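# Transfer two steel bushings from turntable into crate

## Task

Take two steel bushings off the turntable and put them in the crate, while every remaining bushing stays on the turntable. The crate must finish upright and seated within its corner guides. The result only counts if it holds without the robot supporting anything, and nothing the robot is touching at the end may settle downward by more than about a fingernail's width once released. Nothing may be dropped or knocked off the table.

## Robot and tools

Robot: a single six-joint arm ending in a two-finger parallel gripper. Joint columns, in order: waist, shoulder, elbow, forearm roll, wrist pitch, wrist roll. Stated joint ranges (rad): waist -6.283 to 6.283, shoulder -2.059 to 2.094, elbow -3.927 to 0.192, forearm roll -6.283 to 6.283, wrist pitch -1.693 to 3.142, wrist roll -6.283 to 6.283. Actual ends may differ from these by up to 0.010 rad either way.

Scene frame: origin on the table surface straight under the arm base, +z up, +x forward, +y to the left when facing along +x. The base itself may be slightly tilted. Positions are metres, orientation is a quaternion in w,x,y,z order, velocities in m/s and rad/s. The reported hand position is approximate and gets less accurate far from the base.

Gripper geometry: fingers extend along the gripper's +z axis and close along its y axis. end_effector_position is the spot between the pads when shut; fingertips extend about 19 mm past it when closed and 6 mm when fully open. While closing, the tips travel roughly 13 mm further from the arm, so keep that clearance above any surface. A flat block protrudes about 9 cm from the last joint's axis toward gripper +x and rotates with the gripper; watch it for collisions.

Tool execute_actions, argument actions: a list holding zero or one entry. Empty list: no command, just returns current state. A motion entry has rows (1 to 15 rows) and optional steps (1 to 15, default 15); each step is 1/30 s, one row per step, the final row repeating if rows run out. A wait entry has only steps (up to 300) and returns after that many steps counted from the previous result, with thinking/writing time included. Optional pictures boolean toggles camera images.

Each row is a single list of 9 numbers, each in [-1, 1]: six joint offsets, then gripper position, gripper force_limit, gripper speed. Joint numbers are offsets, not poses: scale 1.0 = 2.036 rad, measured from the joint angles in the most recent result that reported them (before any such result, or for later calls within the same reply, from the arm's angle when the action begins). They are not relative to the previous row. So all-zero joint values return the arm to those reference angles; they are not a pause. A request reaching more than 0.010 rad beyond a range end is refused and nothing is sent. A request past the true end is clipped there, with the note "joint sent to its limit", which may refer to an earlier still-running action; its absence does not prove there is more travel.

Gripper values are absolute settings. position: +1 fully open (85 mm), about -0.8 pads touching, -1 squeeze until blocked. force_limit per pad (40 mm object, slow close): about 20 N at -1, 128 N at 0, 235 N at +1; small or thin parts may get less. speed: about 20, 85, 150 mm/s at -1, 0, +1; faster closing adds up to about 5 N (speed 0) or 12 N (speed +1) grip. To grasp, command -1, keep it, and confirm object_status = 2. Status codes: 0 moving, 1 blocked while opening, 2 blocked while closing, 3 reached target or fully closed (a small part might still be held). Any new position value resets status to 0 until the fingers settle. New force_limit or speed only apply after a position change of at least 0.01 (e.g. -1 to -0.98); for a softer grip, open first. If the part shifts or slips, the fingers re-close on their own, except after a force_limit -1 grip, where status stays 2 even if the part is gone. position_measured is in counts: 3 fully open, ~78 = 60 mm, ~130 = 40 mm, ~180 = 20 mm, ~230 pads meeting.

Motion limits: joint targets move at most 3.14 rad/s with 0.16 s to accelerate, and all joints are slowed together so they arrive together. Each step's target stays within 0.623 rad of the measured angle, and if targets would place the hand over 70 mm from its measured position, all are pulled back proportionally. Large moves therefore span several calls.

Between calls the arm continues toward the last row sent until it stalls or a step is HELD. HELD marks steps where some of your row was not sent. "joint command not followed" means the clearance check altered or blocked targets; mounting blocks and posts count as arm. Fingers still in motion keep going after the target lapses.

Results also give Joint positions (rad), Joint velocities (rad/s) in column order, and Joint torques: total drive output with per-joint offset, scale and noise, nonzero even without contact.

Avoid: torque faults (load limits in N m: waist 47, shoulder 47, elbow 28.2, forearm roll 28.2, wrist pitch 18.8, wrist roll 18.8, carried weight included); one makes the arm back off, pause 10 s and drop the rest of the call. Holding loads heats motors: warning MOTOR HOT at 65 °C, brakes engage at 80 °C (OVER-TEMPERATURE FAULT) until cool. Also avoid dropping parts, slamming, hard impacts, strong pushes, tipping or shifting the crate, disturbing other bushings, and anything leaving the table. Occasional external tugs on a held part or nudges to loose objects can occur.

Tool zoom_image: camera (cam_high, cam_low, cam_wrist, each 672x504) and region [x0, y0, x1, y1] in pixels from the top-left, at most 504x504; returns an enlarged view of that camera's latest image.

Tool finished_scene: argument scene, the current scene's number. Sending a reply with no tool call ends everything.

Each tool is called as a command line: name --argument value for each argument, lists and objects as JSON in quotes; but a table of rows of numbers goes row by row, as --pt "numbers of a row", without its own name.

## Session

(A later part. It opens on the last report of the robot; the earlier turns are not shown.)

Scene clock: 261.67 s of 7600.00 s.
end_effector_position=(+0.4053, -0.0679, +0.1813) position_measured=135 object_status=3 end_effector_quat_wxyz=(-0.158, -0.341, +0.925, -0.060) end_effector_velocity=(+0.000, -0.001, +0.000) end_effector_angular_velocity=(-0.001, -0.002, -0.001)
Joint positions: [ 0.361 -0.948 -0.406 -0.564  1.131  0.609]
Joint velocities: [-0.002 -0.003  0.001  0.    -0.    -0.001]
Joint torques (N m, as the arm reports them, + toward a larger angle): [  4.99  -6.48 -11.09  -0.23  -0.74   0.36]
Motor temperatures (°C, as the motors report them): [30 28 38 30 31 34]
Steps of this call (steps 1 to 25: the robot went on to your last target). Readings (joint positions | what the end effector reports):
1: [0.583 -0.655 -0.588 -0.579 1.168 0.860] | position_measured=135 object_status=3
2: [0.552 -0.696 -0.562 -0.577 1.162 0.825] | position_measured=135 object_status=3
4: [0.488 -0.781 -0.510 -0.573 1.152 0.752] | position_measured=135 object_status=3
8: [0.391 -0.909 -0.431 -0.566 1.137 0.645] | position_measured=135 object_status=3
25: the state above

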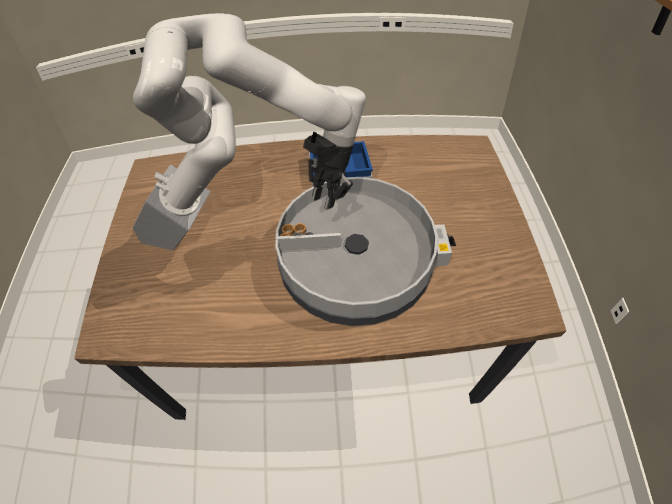

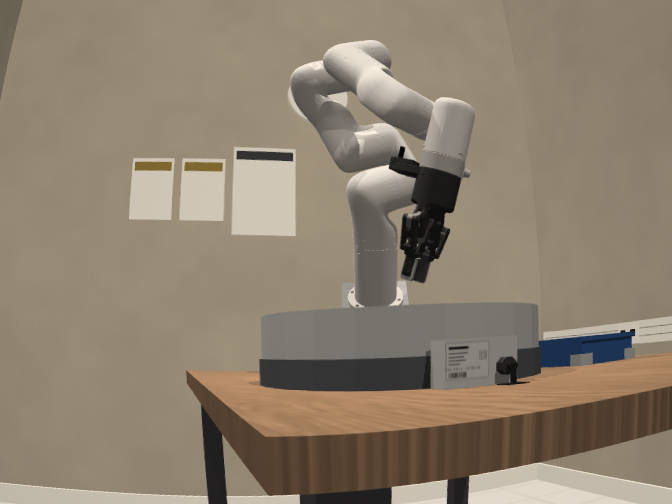

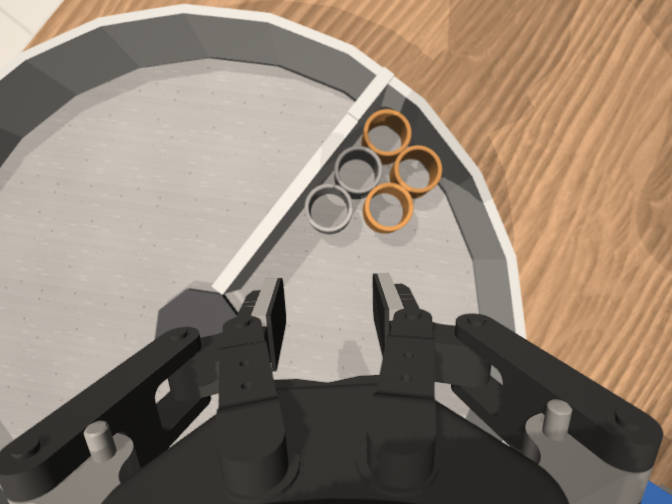

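execute_actions --actions '[{"rows":[[-0.0625,0.101,0.069,-0.178,-0.173,-0.034,-0.05,-0.5,0]]}]' --pictures false

execute_actions --actions '[{"steps":12}]'

Scene clock: 294.00 s of 7600.00 s.
end_effector_position=(+0.3955, -0.0799, +0.0999) position_measured=135 object_status=3 end_effector_quat_wxyz=(-0.148, -0.511, +0.840, -0.110) end_effector_velocity=(+0.007, +0.005, -0.013) end_effector_angular_velocity=(+0.024, -0.023, +0.104)
Joint positions: [ 0.237 -0.747 -0.27  -0.918  0.787  0.542]
Joint velocities: [-0.029  0.038  0.015 -0.093 -0.097 -0.018]
Joint torques (N m, as the arm reports them, + toward a larger angle): [ 5.98 -8.54 -7.78 -0.1  -0.64  0.44]
Motor temperatures (°C, as the motors report them): [29 27 40 30 31 33]
Steps of this call (steps 1 to 15: the robot went on to your last target; steps 16 to 955: nothing new was sent; steps 956 to 970: all 15 steps of this action). Readings (joint positions | what the end effector reports):
956: [0.361 -0.948 -0.406 -0.564 1.130 0.609] | position_measured=135 object_status=3
957: [0.360 -0.947 -0.405 -0.569 1.126 0.608] | position_measured=135 object_status=3
959: [0.345 -0.925 -0.392 -0.611 1.084 0.600] | position_measured=135 object_status=3
963: [0.276 -0.810 -0.311 -0.805 0.898 0.563] | position_measured=135 object_status=3
970: the state above

Scene clock: 294.40 s of 7600.00 s.
end_effector_position=(+0.3945, -0.0795, +0.0980) position_measured=135 object_status=3 end_effector_quat_wxyz=(-0.147, -0.515, +0.837, -0.110) end_effector_velocity=(-0.002, +0.000, -0.001) end_effector_angular_velocity=(+0.000, +0.003, +0.003)
Joint positions: [ 0.234 -0.743 -0.266 -0.926  0.779  0.54 ]
Joint velocities: [-0.001  0.002  0.003 -0.002 -0.002 -0.   ]
Joint torques (N m, as the arm reports them, + toward a larger angle): [ 6.04 -7.76 -7.89 -0.18 -0.59  0.3 ]
Motor temperatures (°C, as the motors report them): [29 27 40 30 31 33]
Steps of this call (steps 1 to 12: the robot went on to your last target). Readings (joint positions | what the end effector reports):
1: [0.236 -0.746 -0.269 -0.920 0.784 0.541] | position_measured=135 object_status=3
2: [0.236 -0.745 -0.269 -0.922 0.782 0.541] | position_measured=135 object_status=3
4: [0.235 -0.744 -0.268 -0.924 0.780 0.540] | position_measured=135 object_status=3
8: [0.234 -0.743 -0.266 -0.926 0.779 0.540] | position_measured=135 object_status=3
12: the state above

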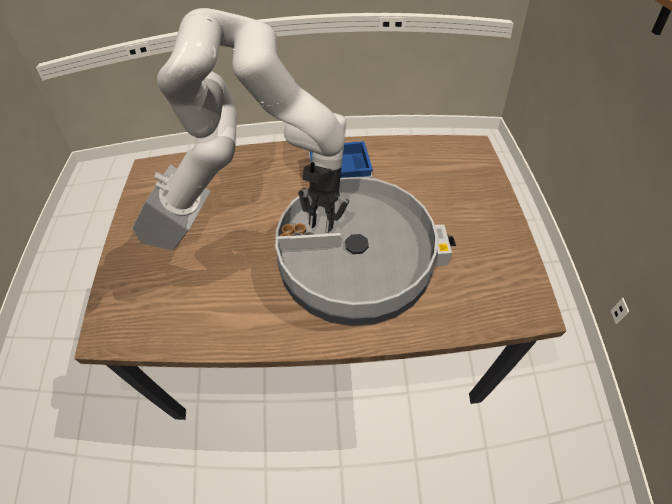

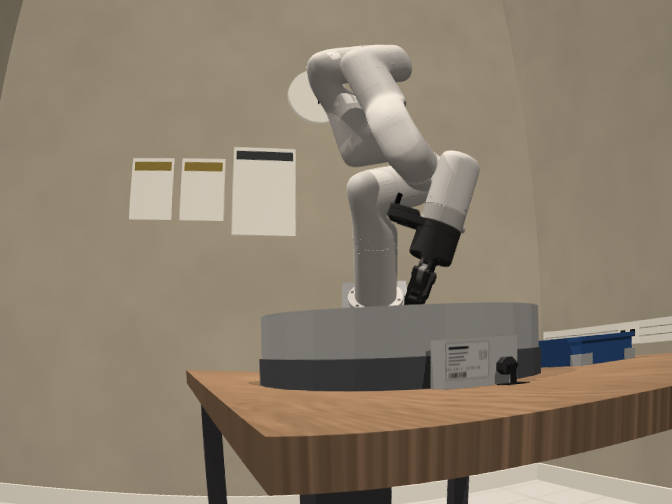

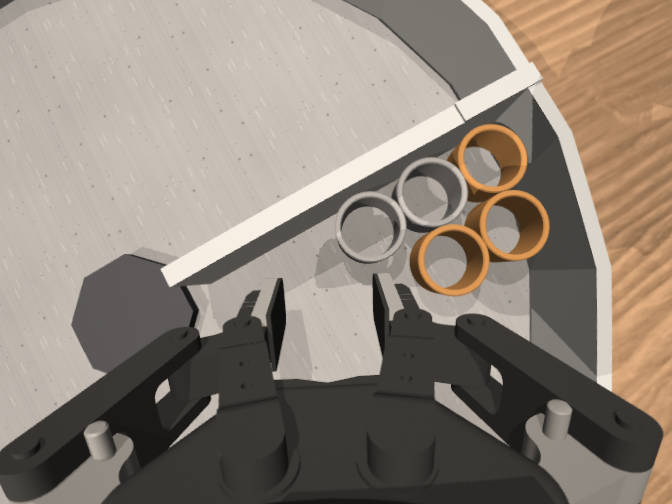

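execute_actions --actions '[{"rows":[[0,0,0,0,-0.03,0,-0.05,-0.5,0],[0,0,0,0,-0.03,0,-0.05,-0.5,0],[0,0,0,0,-0.03,0,-0.05,-0.5,0],[0,0,0,0,-0.03,0,-0.05,-0.5,0],[-0.008,0.013,0.009,-0.022,-0.052,-0.004,-0.05,-0.5,0],[-0.008,0.013,0.009,-0.022,-0.052,-0.004,-0.05,-0.5,0],[-0.008,0.013,0.009,-0.022,-0.052,-0.004,-0.05,-0.5,0],[-0.0157,0.026,0.0177,-0.044,-0.074,-0.008,-0.05,-0.5,0]]}]'

Scene clock: 307.00 s of 7600.00 s.
end_effector_position=(+0.3909, -0.0603, +0.0787) position_measured=135 object_status=3 end_effector_quat_wxyz=(-0.117, -0.563, +0.813, -0.091) end_effector_velocity=(+0.002, +0.008, -0.009) end_effector_angular_velocity=(+0.033, -0.013, +0.072)
Joint positions: [ 0.204 -0.693 -0.231 -1.01   0.635  0.525]
Joint velocities: [-0.022  0.031  0.008 -0.065 -0.077 -0.012]
Joint torques (N m, as the arm reports them, + toward a larger angle): [ 6.56 -8.32 -7.18  0.36 -0.5   0.17]
Motor temperatures (°C, as the motors report them): [29 27 39 30 31 33]
Steps of this call (steps 1 to 15: the robot went on to your last target; steps 16 to 363: nothing new was sent; steps 364 to 378: all 15 steps of this action). Readings (joint positions | what the end effector reports):
364: [0.234 -0.742 -0.266 -0.927 0.778 0.540] | position_measured=135 object_status=3
365: [0.234 -0.742 -0.266 -0.927 0.774 0.540] | position_measured=135 object_status=3
367: [0.234 -0.742 -0.266 -0.926 0.749 0.540] | position_measured=135 object_status=3
371: [0.225 -0.729 -0.258 -0.950 0.700 0.535] | position_measured=135 object_status=3
378: the state above

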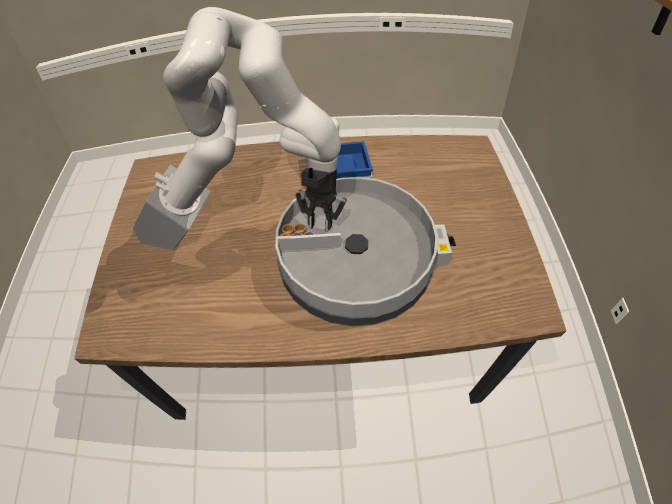

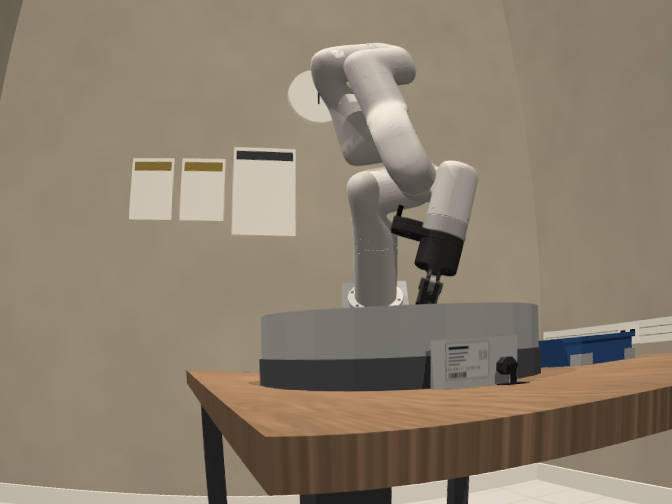

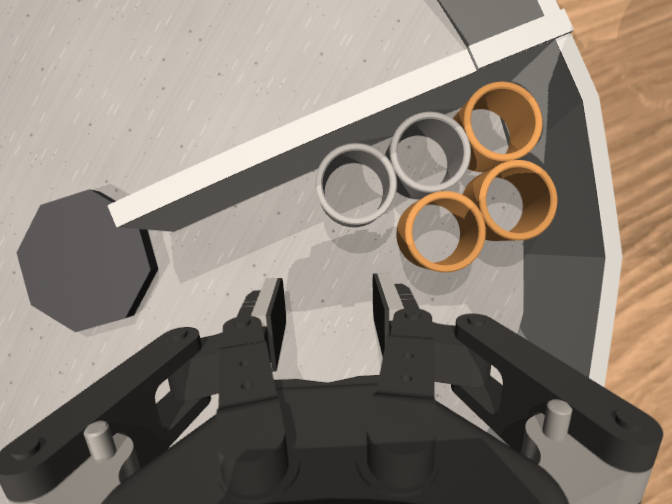

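q5 advance heads into the gap; go slowly.

execute_actions --actions '[{"rows":[[-0.001,0.001,0,-0.003,0.005,0,-0.05,-0.5,0],[-0.001,0.001,0,-0.003,0.01,0,-0.05,-0.5,0],[-0.001,0.001,0,-0.003,0.015,0,-0.05,-0.5,0],[-0.001,0.001,0,-0.003,0.02,0,-0.05,-0.5,0],[-0.001,0.001,0,-0.003,0.025,0,-0.05,-0.5,0],[-0.001,0.001,0,-0.003,0.03,0,-0.05,-0.5,0],[-0.001,0.001,0,-0.003,0.034,0,-0.05,-0.5,0],[-0.001,0.001,0,-0.003,0.038,0,-0.05,-0.5,0],[-0.001,0.001,0,-0.003,0.042,0,-0.05,-0.5,0],[-0.001,0.001,0,-0.003,0.046,0,-0.05,-0.5,0],[-0.001,0.001,0,-0.003,0.05,0,-0.05,-0.5,0]]}]'

Scene clock: 316.83 s of 7600.00 s.
end_effector_position=(+0.3834, -0.0808, +0.0817) position_measured=136 object_status=3 end_effector_quat_wxyz=(-0.153, -0.558, +0.808, -0.110) end_effector_velocity=(-0.006, -0.003, +0.002) end_effector_angular_velocity=(-0.024, +0.022, +0.001)
Joint positions: [ 0.204 -0.693 -0.241 -1.017  0.721  0.525]
Joint velocities: [ 0.02   0.001 -0.001  0.007  0.045  0.003]
Joint torques (N m, as the arm reports them, + toward a larger angle): [-1.43 -2.22  7.02  1.36  5.72 -0.19]
Motor temperatures (°C, as the motors report them): [29 27 38 30 31 33]
Steps of this call (steps 1 to 15: the robot went on to your last target; steps 16 to 280: nothing new was sent; steps 281 to 295: all 15 steps of this action). Readings (joint positions | what the end effector reports):
281: [0.202 -0.690 -0.230 -1.016 0.628 0.524] | position_measured=135 object_status=3
282: [0.202 -0.690 -0.230 -1.016 0.631 0.524] | position_measured=135 object_status=3
284: [0.202 -0.690 -0.231 -1.016 0.643 0.524] | position_measured=135 object_status=3
288: [0.202 -0.691 -0.231 -1.016 0.678 0.525] | position_measured=135 object_status=3
295: the state above

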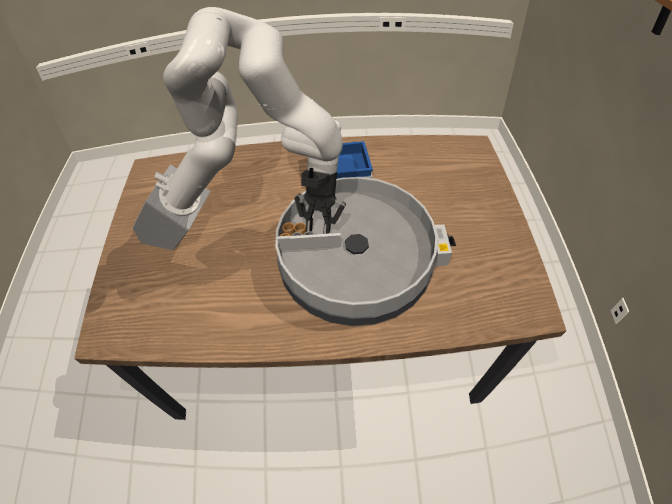

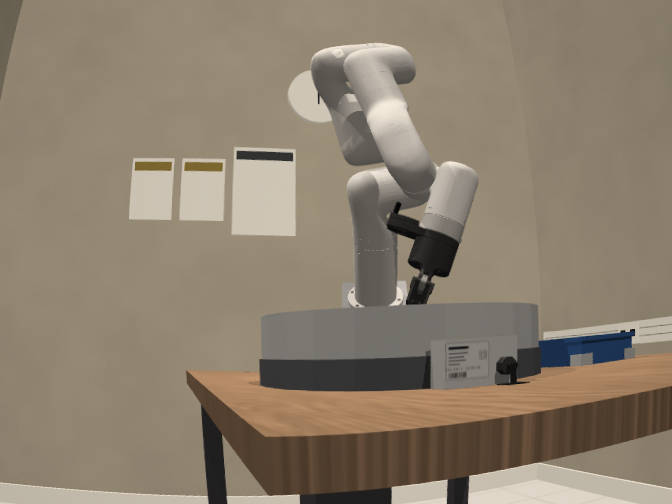

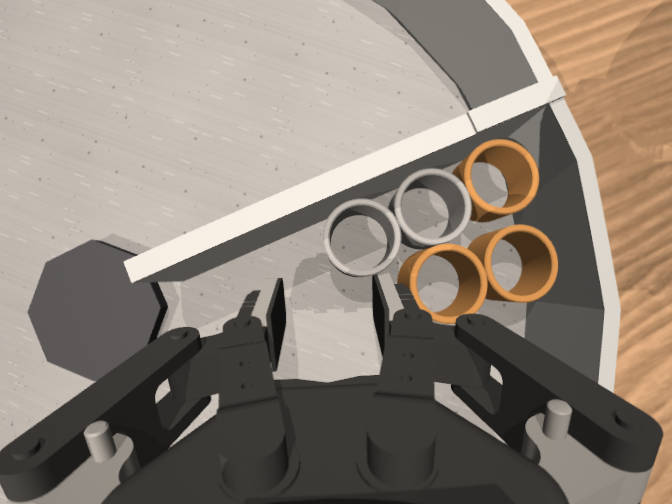

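execute_actions --actions '[{"rows":[[0,0,0,0,-0.02,0,-0.05,-0.5,0]]}]'

Scene clock: 322.07 s of 7600.00 s.
end_effector_position=(+0.3856, -0.0724, +0.0796) position_measured=136 object_status=3 end_effector_quat_wxyz=(-0.139, -0.561, +0.810, -0.102) end_effector_velocity=(+0.008, +0.003, +0.002) end_effector_angular_velocity=(+0.009, -0.018, +0.002)
Joint positions: [ 0.203 -0.691 -0.236 -1.016  0.684  0.525]
Joint velocities: [ 0.004 -0.003 -0.01  -0.001 -0.009  0.   ]
Joint torques (N m, as the arm reports them, + toward a larger angle): [ 6.35 -7.97 -7.42 -0.16 -0.64  0.31]
Motor temperatures (°C, as the motors report them): [29 27 38 30 32 34]
Steps of this call (steps 1 to 15: the robot went on to your last target; steps 16 to 142: nothing new was sent; steps 143 to 157: all 15 steps of this action). Readings (joint positions | what the end effector reports):
143: [0.202 -0.691 -0.242 -1.016 0.720 0.525] | position_measured=136 object_status=3
144: [0.202 -0.691 -0.242 -1.016 0.718 0.525] | position_measured=136 object_status=3
146: [0.200 -0.691 -0.240 -1.017 0.705 0.524] | position_measured=136 object_status=3
150: [0.201 -0.691 -0.236 -1.016 0.688 0.525] | position_measured=136 object_status=3
157: the state above

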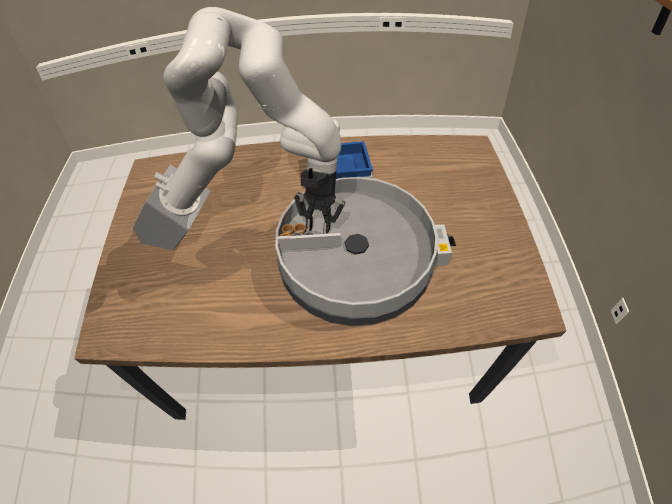

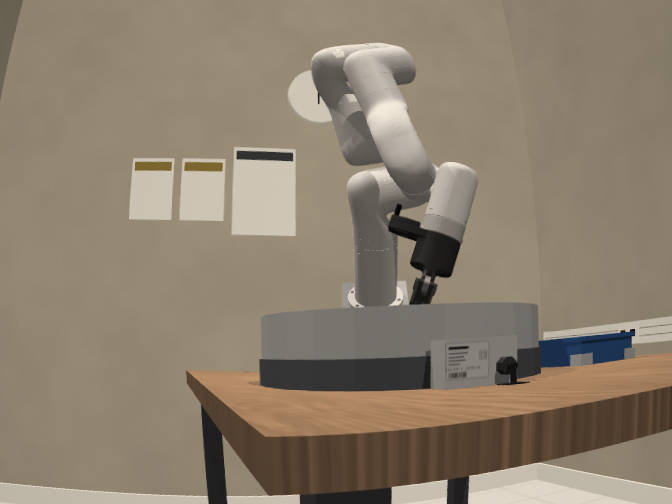

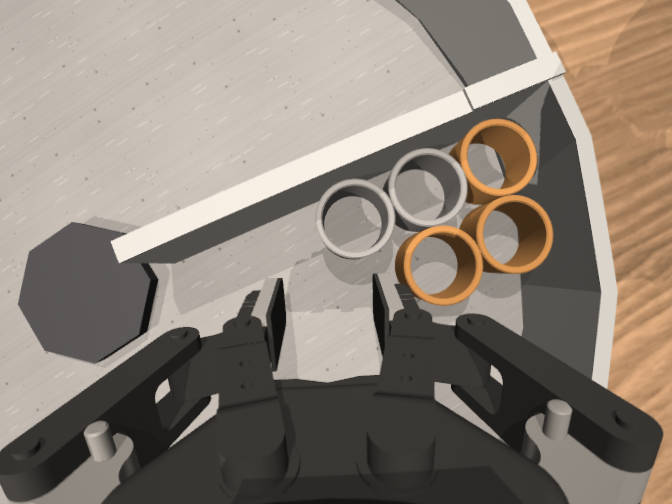

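execute_actions --actions '[{"rows":[[0.02,-0.09,0,0.05,0.07,-0.05,-0.4,-0.5,0]],"steps":10}]' --pictures false

Scene clock: 340.83 s of 7600.00 s.
end_effector_position=(+0.4026, -0.0896, +0.1195) position_measured=177 object_status=0 end_effector_quat_wxyz=(-0.133, -0.544, +0.819, -0.125) end_effector_velocity=(-0.022, -0.015, +0.023) end_effector_angular_velocity=(-0.032, +0.046, -0.018)
Joint positions: [ 0.24  -0.862 -0.238 -0.923  0.814  0.432]
Joint velocities: [ 0.035 -0.143  0.042  0.095  0.143 -0.097]
Joint torques (N m, as the arm reports them, + toward a larger angle): [ 5.34 -5.31 -8.88 -0.11 -0.65  0.39]
Motor temperatures (°C, as the motors report them): [29 27 38 30 32 34]
Steps of this call (steps 1 to 15: the robot went on to your last target; steps 16 to 553: nothing new was sent; steps 554 to 563: all 10 steps of this action). Readings (joint positions | what the end effector reports):
554: [0.204 -0.693 -0.241 -1.017 0.681 0.525] | position_measured=135 object_status=0
555: [0.205 -0.697 -0.240 -1.015 0.684 0.522] | position_measured=136 object_status=0
557: [0.214 -0.735 -0.237 -0.991 0.718 0.499] | position_measured=146 object_status=0
561: [0.237 -0.846 -0.240 -0.933 0.800 0.441] | position_measured=172 object_status=0
563: the state above

execute_actions --actions '[{"rows":[[-0.08,0.0363,-0.023,0.151,-0.0265,-0.384,-0.4,-0.5,0]]}]' --pictures false

execute_actions --actions '[{"steps":15}]'

Scene clock: 346.83 s of 7600.00 s.
end_effector_position=(+0.3828, -0.1019, +0.1051) position_measured=179 object_status=3 end_effector_quat_wxyz=(+0.174, +0.691, -0.701, -0.008) end_effector_velocity=(-0.005, -0.004, -0.008) end_effector_angular_velocity=(+0.167, +0.137, +0.288)
Joint positions: [ 0.085 -0.792 -0.282 -0.63   0.763 -0.304]
Joint velocities: [-0.083  0.043 -0.025  0.16  -0.039 -0.522]
Joint torques (N m, as the arm reports them, + toward a larger angle): [ 6.48 -8.29 -8.45 -0.52 -0.5   1.13]
Motor temperatures (°C, as the motors report them): [29 27 38 30 31 34]
Steps of this call (steps 1 to 30: the robot went on to your last target; steps 31 to 165: nothing new was sent; steps 166 to 180: all 15 steps of this action). Readings (joint positions | what the end effector reports):
166: [0.243 -0.874 -0.236 -0.914 0.826 0.423] | position_measured=179 object_status=3
167: [0.243 -0.874 -0.236 -0.913 0.826 0.418] | position_measured=179 object_status=3
169: [0.232 -0.868 -0.239 -0.892 0.821 0.376] | position_measured=179 object_status=3
173: [0.164 -0.833 -0.259 -0.772 0.795 0.106] | position_measured=179 object_status=3
180: the state above

Scene clock: 347.33 s of 7600.00 s.
end_effector_position=(+0.3824, -0.1022, +0.1045) position_measured=179 object_status=3 end_effector_quat_wxyz=(+0.173, +0.701, -0.692, -0.015) end_effector_velocity=(-0.000, -0.000, -0.000) end_effector_angular_velocity=(+0.001, +0.001, +0.001)
Joint positions: [ 0.078 -0.788 -0.285 -0.616  0.76  -0.35 ]
Joint velocities: [-0.001  0.001 -0.001  0.001 -0.    -0.003]
Joint torques (N m, as the arm reports them, + toward a larger angle): [ 5.18 -7.84 -8.5  -0.02 -0.61  0.25]
Motor temperatures (°C, as the motors report them): [29 27 38 30 31 34]
Steps of this call (steps 1 to 15: the robot went on to your last target). Readings (joint positions | what the end effector reports):
1: [0.083 -0.791 -0.283 -0.626 0.762 -0.318] | position_measured=179 object_status=3
2: [0.081 -0.790 -0.283 -0.623 0.762 -0.328] | position_measured=179 object_status=3
4: [0.080 -0.789 -0.284 -0.619 0.761 -0.339] | position_measured=179 object_status=3
8: [0.078 -0.788 -0.284 -0.617 0.760 -0.347] | position_measured=179 object_status=3
15: the state above

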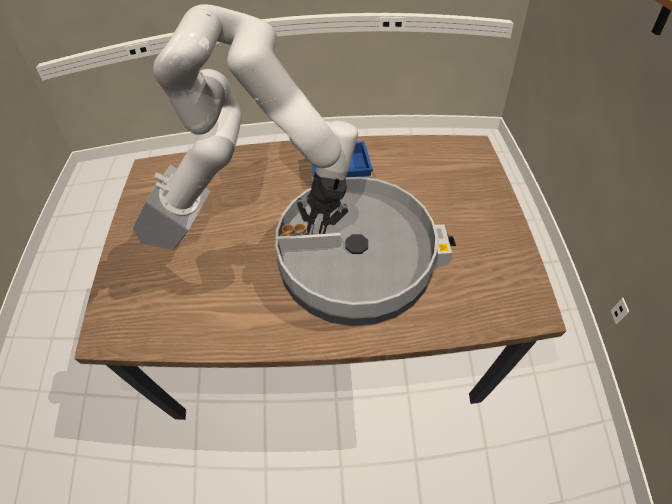

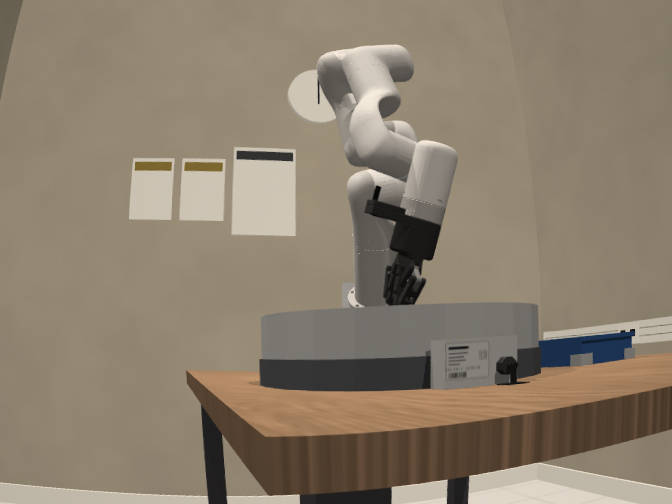

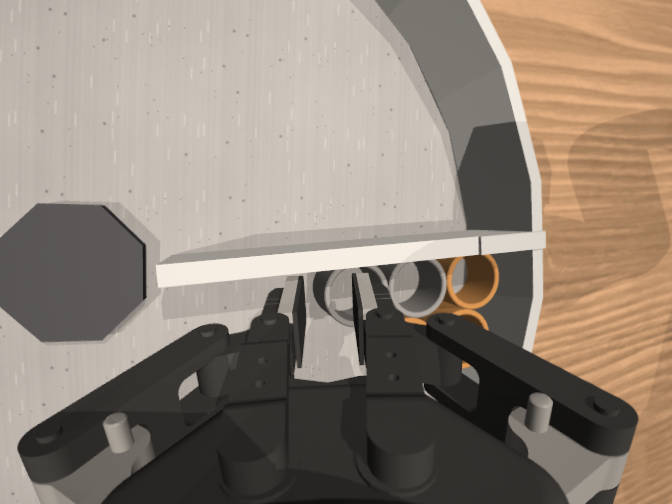

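execute_actions --actions '[{"rows":[[-0.001,0.011,-0.0015,-0.005,-0.008,0.005,-0.4,-0.5,0],[-0.001,0.011,-0.0015,-0.005,-0.008,0.005,-0.4,-0.5,0],[-0.001,0.011,-0.0015,-0.005,-0.008,0.005,-0.4,-0.5,0],[-0.001,0.011,-0.0015,-0.005,-0.008,0.005,-0.4,-0.5,0],[-0.001,0.011,-0.0015,-0.005,-0.008,0.005,-0.4,-0.5,0],[-0.0025,0.0216,-0.003,-0.011,-0.0162,0.01,-0.4,-0.5,0]]}]'

zoom_image --camera "cam_wrist" --region '[240,220,480,400]'

Scene clock: 357.60 s of 7600.00 s.
end_effector_position=(+0.3831, -0.1001, +0.0957) position_measured=179 object_status=3 end_effector_quat_wxyz=(+0.173, +0.703, -0.689, -0.016) end_effector_velocity=(+0.002, +0.000, -0.002) end_effector_angular_velocity=(+0.000, -0.005, +0.002)
Joint positions: [ 0.073 -0.745 -0.29  -0.638  0.728 -0.33 ]
Joint velocities: [-0.001  0.009 -0.003 -0.007 -0.01   0.006]
Joint torques (N m, as the arm reports them, + toward a larger angle): [ 5.49 -8.57 -8.22 -0.1  -0.76  0.24]
Motor temperatures (°C, as the motors report them): [29 27 38 30 31 34]
Steps of this call (steps 1 to 15: the robot went on to your last target; steps 16 to 293: nothing new was sent; steps 294 to 308: all 15 steps of this action). Readings (joint positions | what the end effector reports):
294: [0.078 -0.788 -0.285 -0.616 0.760 -0.350] | position_measured=179 object_status=3
295: [0.077 -0.785 -0.285 -0.617 0.757 -0.348] | position_measured=179 object_status=3
297: [0.077 -0.775 -0.287 -0.622 0.751 -0.344] | position_measured=179 object_status=3
301: [0.075 -0.759 -0.289 -0.630 0.739 -0.337] | position_measured=179 object_status=3
308: the state above

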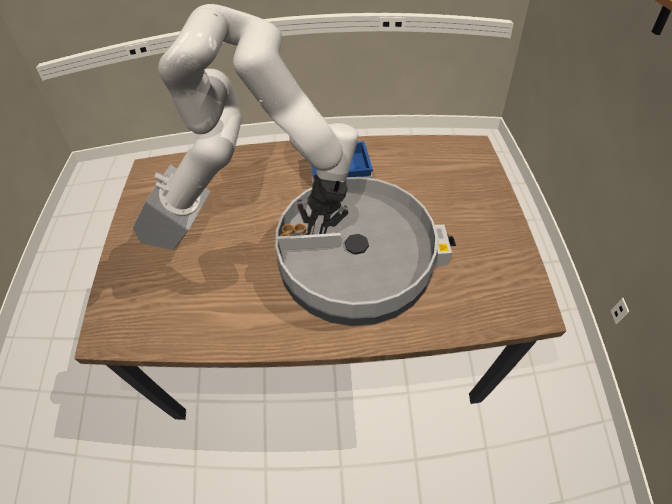

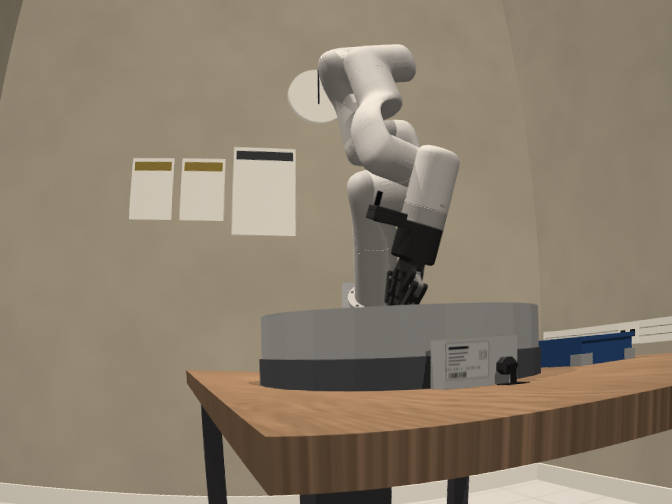

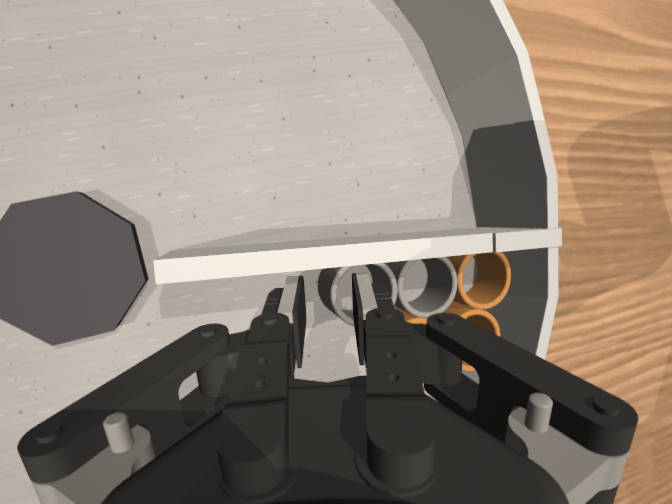

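Region (240, 220, 480, 400) of cam_wrist's 672x504 image, scaled by 2.100, with more detail than that image has; it fills the top 378 rows of this view, and the rest is white.

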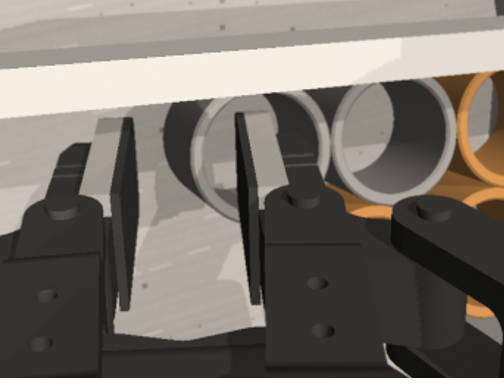

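execute_actions --actions '[{"rows":[[-0.0045,0,0.001,0,0,0,-0.4,-0.5,0],[-0.0045,0,0.001,0,0,0,-0.4,-0.5,0],[-0.0045,0,0.001,0,0,0,-0.4,-0.5,0],[-0.0045,0,0.001,0,0,0,-0.4,-0.5,0],[-0.006,0.007,0.0005,-0.0035,-0.005,0.003,-0.4,-0.5,0],[-0.006,0.007,0.0005,-0.0035,-0.005,0.003,-0.4,-0.5,0],[-0.006,0.007,0.0005,-0.0035,-0.005,0.003,-0.4,-0.5,0],[-0.008,0.014,0,-0.007,-0.0105,0.006,-0.4,-0.5,0]]}]'

zoom_image --camera "cam_wrist" --region '[240,220,480,400]'

Scene clock: 366.80 s of 7600.00 s.
end_effector_position=(+0.3798, -0.1025, +0.0893) position_measured=179 object_status=3 end_effector_quat_wxyz=(+0.178, +0.701, -0.690, -0.017) end_effector_velocity=(-0.000, +0.000, -0.004) end_effector_angular_velocity=(+0.000, +0.000, +0.001)
Joint positions: [ 0.057 -0.718 -0.29  -0.651  0.708 -0.318]
Joint velocities: [-0.005  0.016 -0.002 -0.01  -0.014  0.008]
Joint torques (N m, as the arm reports them, + toward a larger angle): [ 5.71 -8.42 -7.93 -0.22 -0.45  0.31]
Motor temperatures (°C, as the motors report them): [29 27 38 30 31 34]
Steps of this call (steps 1 to 15: the robot went on to your last target; steps 16 to 261: nothing new was sent; steps 262 to 276: all 15 steps of this action). Readings (joint positions | what the end effector reports):
262: [0.073 -0.744 -0.291 -0.638 0.727 -0.329] | position_measured=179 object_status=3
263: [0.071 -0.744 -0.290 -0.638 0.727 -0.329] | position_measured=179 object_status=3
265: [0.067 -0.745 -0.289 -0.638 0.728 -0.330] | position_measured=179 object_status=3
269: [0.063 -0.736 -0.289 -0.642 0.722 -0.326] | position_measured=179 object_status=3
276: the state above

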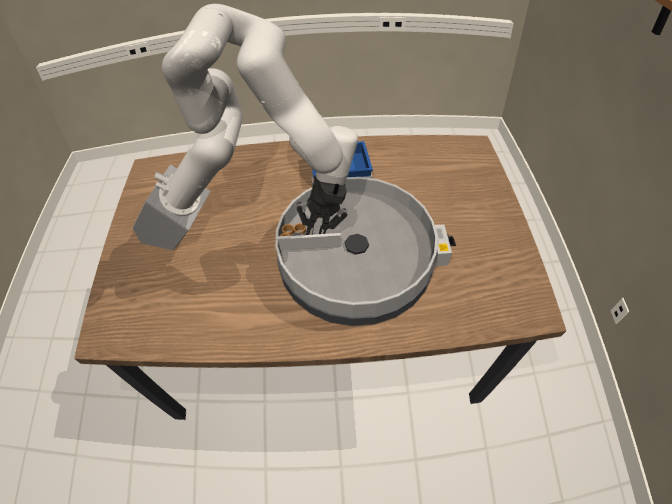

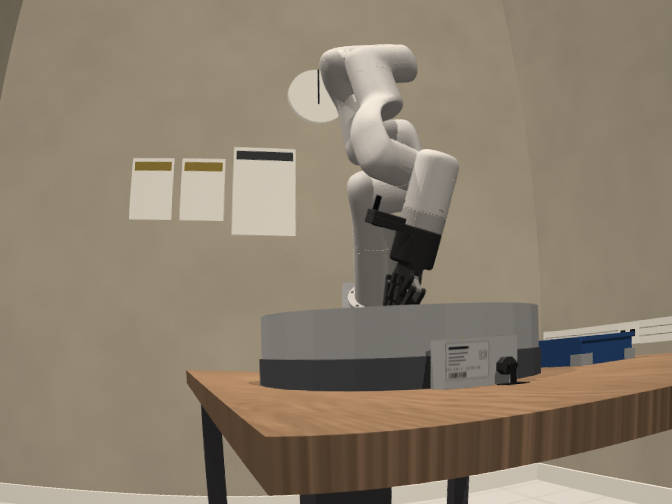

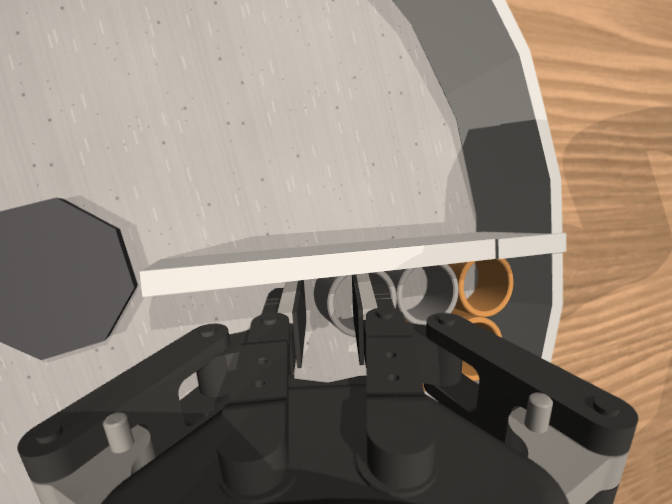

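Region (240, 220, 480, 400) of cam_wrist's 672x504 image, scaled by 2.100, with more detail than that image has; it fills the top 378 rows of this view, and the rest is white.

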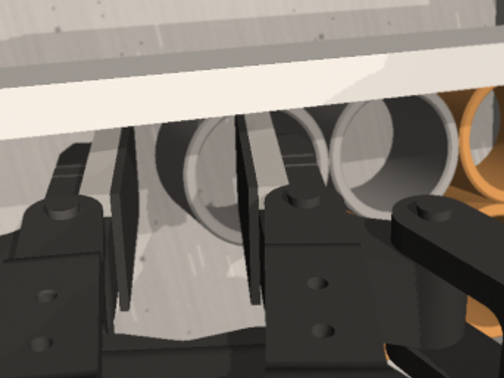

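Down 5 mm more, +1 mm y.

execute_actions --actions '[{"rows":[[0,0.004,-0.0005,-0.002,-0.003,0.002,-0.4,-0.5,0],[0,0.004,-0.0005,-0.002,-0.003,0.002,-0.4,-0.5,0],[0,0.004,-0.0005,-0.002,-0.003,0.002,-0.4,-0.5,0],[-0.001,0.008,-0.001,-0.004,-0.006,0.004,-0.4,-0.5,0],[-0.001,0.008,-0.001,-0.004,-0.006,0.004,-0.4,-0.5,0],[-0.001,0.008,-0.001,-0.004,-0.006,0.004,-0.4,-0.5,0],[-0.002,0.013,-0.0016,-0.0065,-0.0097,0.006,-0.4,-0.5,0]]}]' --pictures false

Scene clock: 384.90 s of 7600.00 s.
end_effector_position=(+0.3794, -0.1012, +0.0839) position_measured=179 object_status=3 end_effector_quat_wxyz=(+0.178, +0.702, -0.689, -0.018) end_effector_velocity=(+0.002, +0.000, -0.001) end_effector_angular_velocity=(+0.001, -0.004, +0.001)
Joint positions: [ 0.053 -0.692 -0.293 -0.664  0.689 -0.307]
Joint velocities: [-0.001  0.008 -0.005 -0.005 -0.008  0.004]
Joint torques (N m, as the arm reports them, + toward a larger angle): [ 5.59 -8.97 -7.42  0.02 -0.59  0.27]
Motor temperatures (°C, as the motors report them): [29 27 38 30 31 33]
Steps of this call (steps 1 to 15: the robot went on to your last target; steps 16 to 528: nothing new was sent; steps 529 to 543: all 15 steps of this action). Readings (joint positions | what the end effector reports):
529: [0.057 -0.716 -0.290 -0.652 0.706 -0.318] | position_measured=179 object_status=3
530: [0.057 -0.715 -0.291 -0.652 0.706 -0.317] | position_measured=179 object_status=3
532: [0.057 -0.712 -0.291 -0.654 0.704 -0.316] | position_measured=179 object_status=3
536: [0.055 -0.703 -0.292 -0.659 0.696 -0.311] | position_measured=179 object_status=3
543: the state above

execute_actions --actions '[{"rows":[[-0.001,0.004,-0.0005,-0.002,-0.003,0.002,-0.4,-0.5,0],[-0.001,0.004,-0.0005,-0.002,-0.003,0.002,-0.4,-0.5,0],[-0.001,0.004,-0.0005,-0.002,-0.003,0.002,-0.4,-0.5,0],[-0.002,0.008,-0.001,-0.004,-0.006,0.004,-0.4,-0.5,0],[-0.002,0.008,-0.001,-0.004,-0.006,0.004,-0.4,-0.5,0],[-0.002,0.008,-0.001,-0.004,-0.006,0.004,-0.4,-0.5,0],[-0.003,0.013,-0.0016,-0.0065,-0.0097,0.006,-0.4,-0.5,0]]}]'

zoom_image --camera "cam_wrist" --region '[240,220,480,400]'

Scene clock: 396.37 s of 7600.00 s.
end_effector_position=(+0.3786, -0.1004, +0.0785) position_measured=179 object_status=3 end_effector_quat_wxyz=(+0.178, +0.703, -0.688, -0.020) end_effector_velocity=(+0.000, +0.000, -0.002) end_effector_angular_velocity=(+0.001, -0.001, +0.001)
Joint positions: [ 0.047 -0.667 -0.297 -0.677  0.67  -0.295]
Joint velocities: [-0.002  0.008 -0.002 -0.005 -0.007  0.004]
Joint torques (N m, as the arm reports them, + toward a larger angle): [ 5.9  -8.99 -7.26  0.08 -0.69  0.29]
Motor temperatures (°C, as the motors report them): [29 27 38 30 31 33]
Steps of this call (steps 1 to 15: the robot went on to your last target; steps 16 to 329: nothing new was sent; steps 330 to 344: all 15 steps of this action). Readings (joint positions | what the end effector reports):
330: [0.053 -0.691 -0.294 -0.664 0.688 -0.306] | position_measured=179 object_status=3
331: [0.053 -0.690 -0.294 -0.665 0.687 -0.305] | position_measured=179 object_status=3
333: [0.052 -0.687 -0.294 -0.666 0.685 -0.304] | position_measured=179 object_status=3
337: [0.049 -0.677 -0.295 -0.671 0.677 -0.299] | position_measured=179 object_status=3
344: the state above

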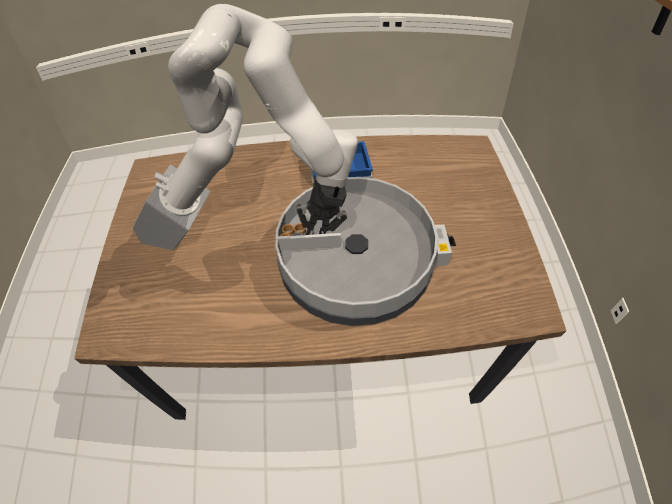

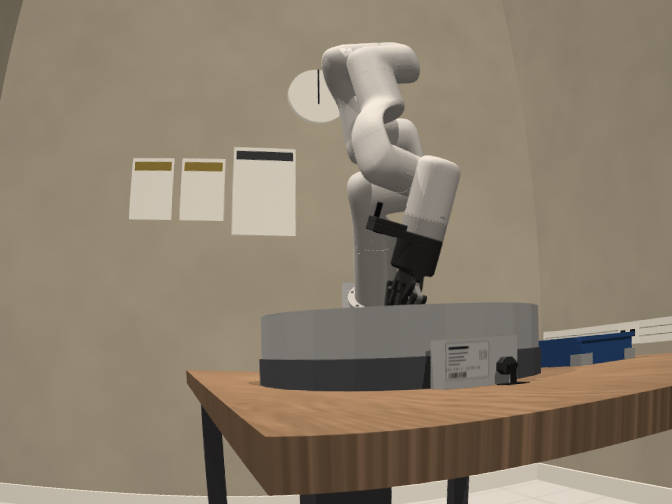

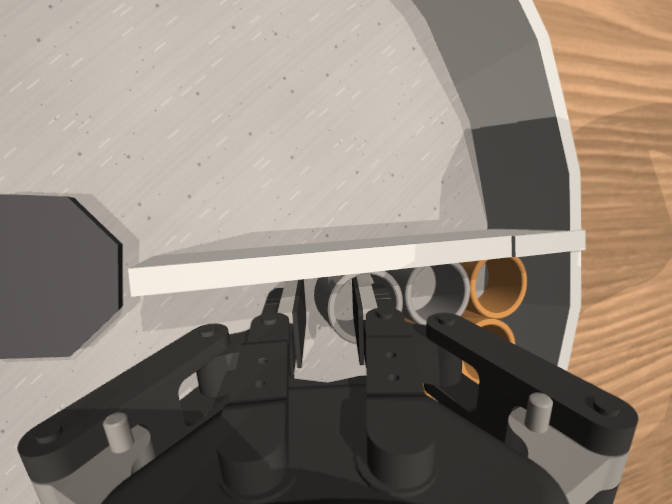

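Region (240, 220, 480, 400) of cam_wrist's 672x504 image, scaled by 2.100, with more detail than that image has; it fills the top 378 rows of this view, and the rest is white.

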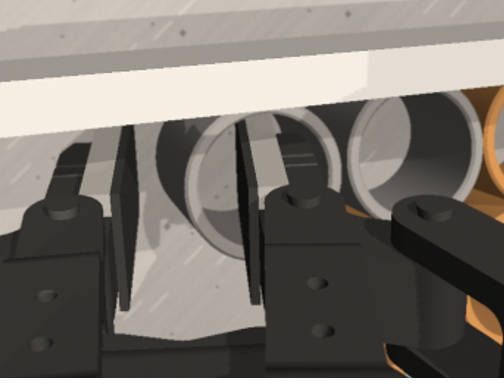

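execute_actions --actions '[{"rows":[[-0.001,0.004,-0.0005,-0.002,-0.003,0.002,-0.4,-0.5,0],[-0.001,0.004,-0.0005,-0.002,-0.003,0.002,-0.4,-0.5,0],[-0.001,0.004,-0.0005,-0.002,-0.003,0.002,-0.4,-0.5,0],[-0.002,0.008,-0.001,-0.004,-0.006,0.004,-0.4,-0.5,0],[-0.002,0.008,-0.001,-0.004,-0.006,0.004,-0.4,-0.5,0],[-0.002,0.008,-0.001,-0.004,-0.006,0.004,-0.4,-0.5,0],[-0.004,0.015,-0.002,-0.0075,-0.011,0.007,-0.4,-0.5,0]]}]' --pictures false

execute_actions --actions '[{"rows":[[0,0,0,0,0,0,-1,-0.5,-0.6]]}]'

Scene clock: 405.03 s of 7600.00 s.
end_effector_position=(+0.3784, -0.1021, +0.0748) position_measured=179 object_status=3 end_effector_quat_wxyz=(+0.182, +0.700, -0.691, -0.019) end_effector_velocity=(-0.001, -0.000, -0.001) end_effector_angular_velocity=(-0.009, +0.005, -0.010)
Joint positions: [ 0.04  -0.645 -0.304 -0.689  0.662 -0.277]
Joint velocities: [ 0.004  0.008 -0.005 -0.007  0.008  0.021]
Joint torques (N m, as the arm reports them, + toward a larger angle): [ 3.87 11.23 -1.7  -3.73 -8.2  -2.85]
Motor temperatures (°C, as the motors report them): [29 27 38 30 31 34]
Steps of this call (steps 1 to 15: the robot went on to your last target; steps 16 to 245: nothing new was sent; steps 246 to 260: all 15 steps of this action). Readings (joint positions | what the end effector reports):
246: [0.047 -0.666 -0.297 -0.677 0.669 -0.294] | position_measured=179 object_status=3
247: [0.047 -0.665 -0.297 -0.678 0.668 -0.294] | position_measured=179 object_status=3
249: [0.046 -0.661 -0.297 -0.679 0.666 -0.292] | position_measured=179 object_status=3
253: [0.042 -0.653 -0.300 -0.685 0.662 -0.287] | position_measured=179 object_status=3
260: the state above

Scene clock: 405.53 s of 7600.00 s.
end_effector_position=(+0.3788, -0.1019, +0.0748) position_measured=202 object_status=0 end_effector_quat_wxyz=(+0.181, +0.700, -0.691, -0.019) end_effector_velocity=(-0.000, -0.000, +0.000) end_effector_angular_velocity=(-0.000, +0.000, -0.002)
Joint positions: [ 0.04  -0.645 -0.304 -0.689  0.661 -0.277]
Joint velocities: [-0.001 -0.001  0.     0.002  0.    -0.   ]
Joint torques (N m, as the arm reports them, + toward a larger angle): [ 2.75  3.66 -2.01 -1.87 -3.5  -0.64]
Motor temperatures (°C, as the motors report them): [29 27 38 30 31 34]
Steps of this call (steps 1 to 15: all 15 steps of this action). Readings (joint positions | what the end effector reports):
1: [0.040 -0.645 -0.304 -0.689 0.662 -0.277] | position_measured=179 object_status=0
2: [0.041 -0.646 -0.304 -0.689 0.663 -0.275] | position_measured=180 object_status=0
4: [0.041 -0.647 -0.304 -0.689 0.663 -0.275] | position_measured=184 object_status=0
8: [0.041 -0.645 -0.304 -0.690 0.662 -0.277] | position_measured=198 object_status=0
15: the state above

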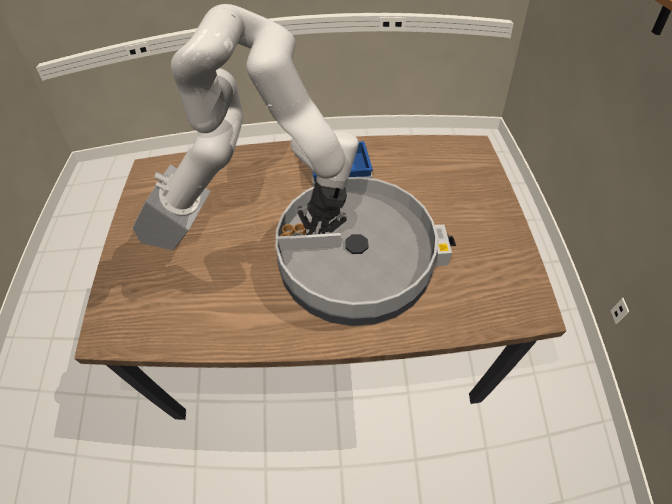

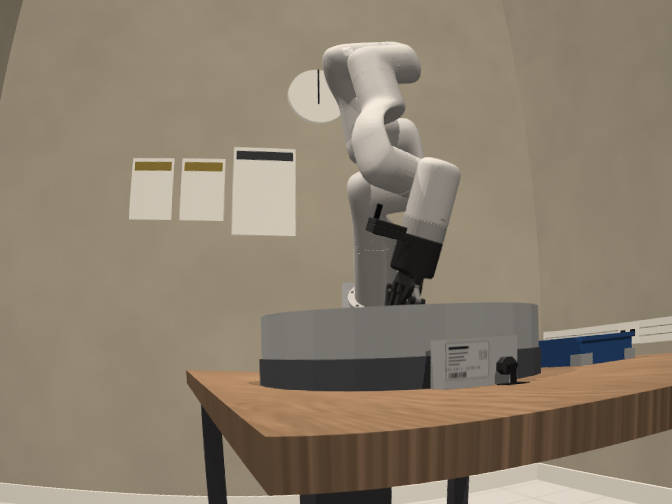

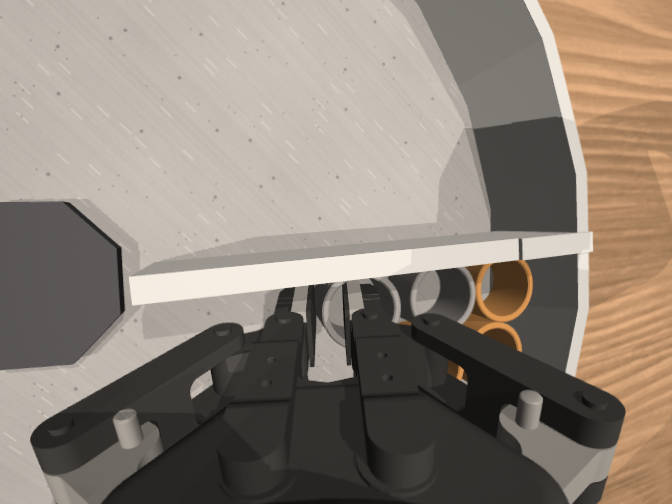

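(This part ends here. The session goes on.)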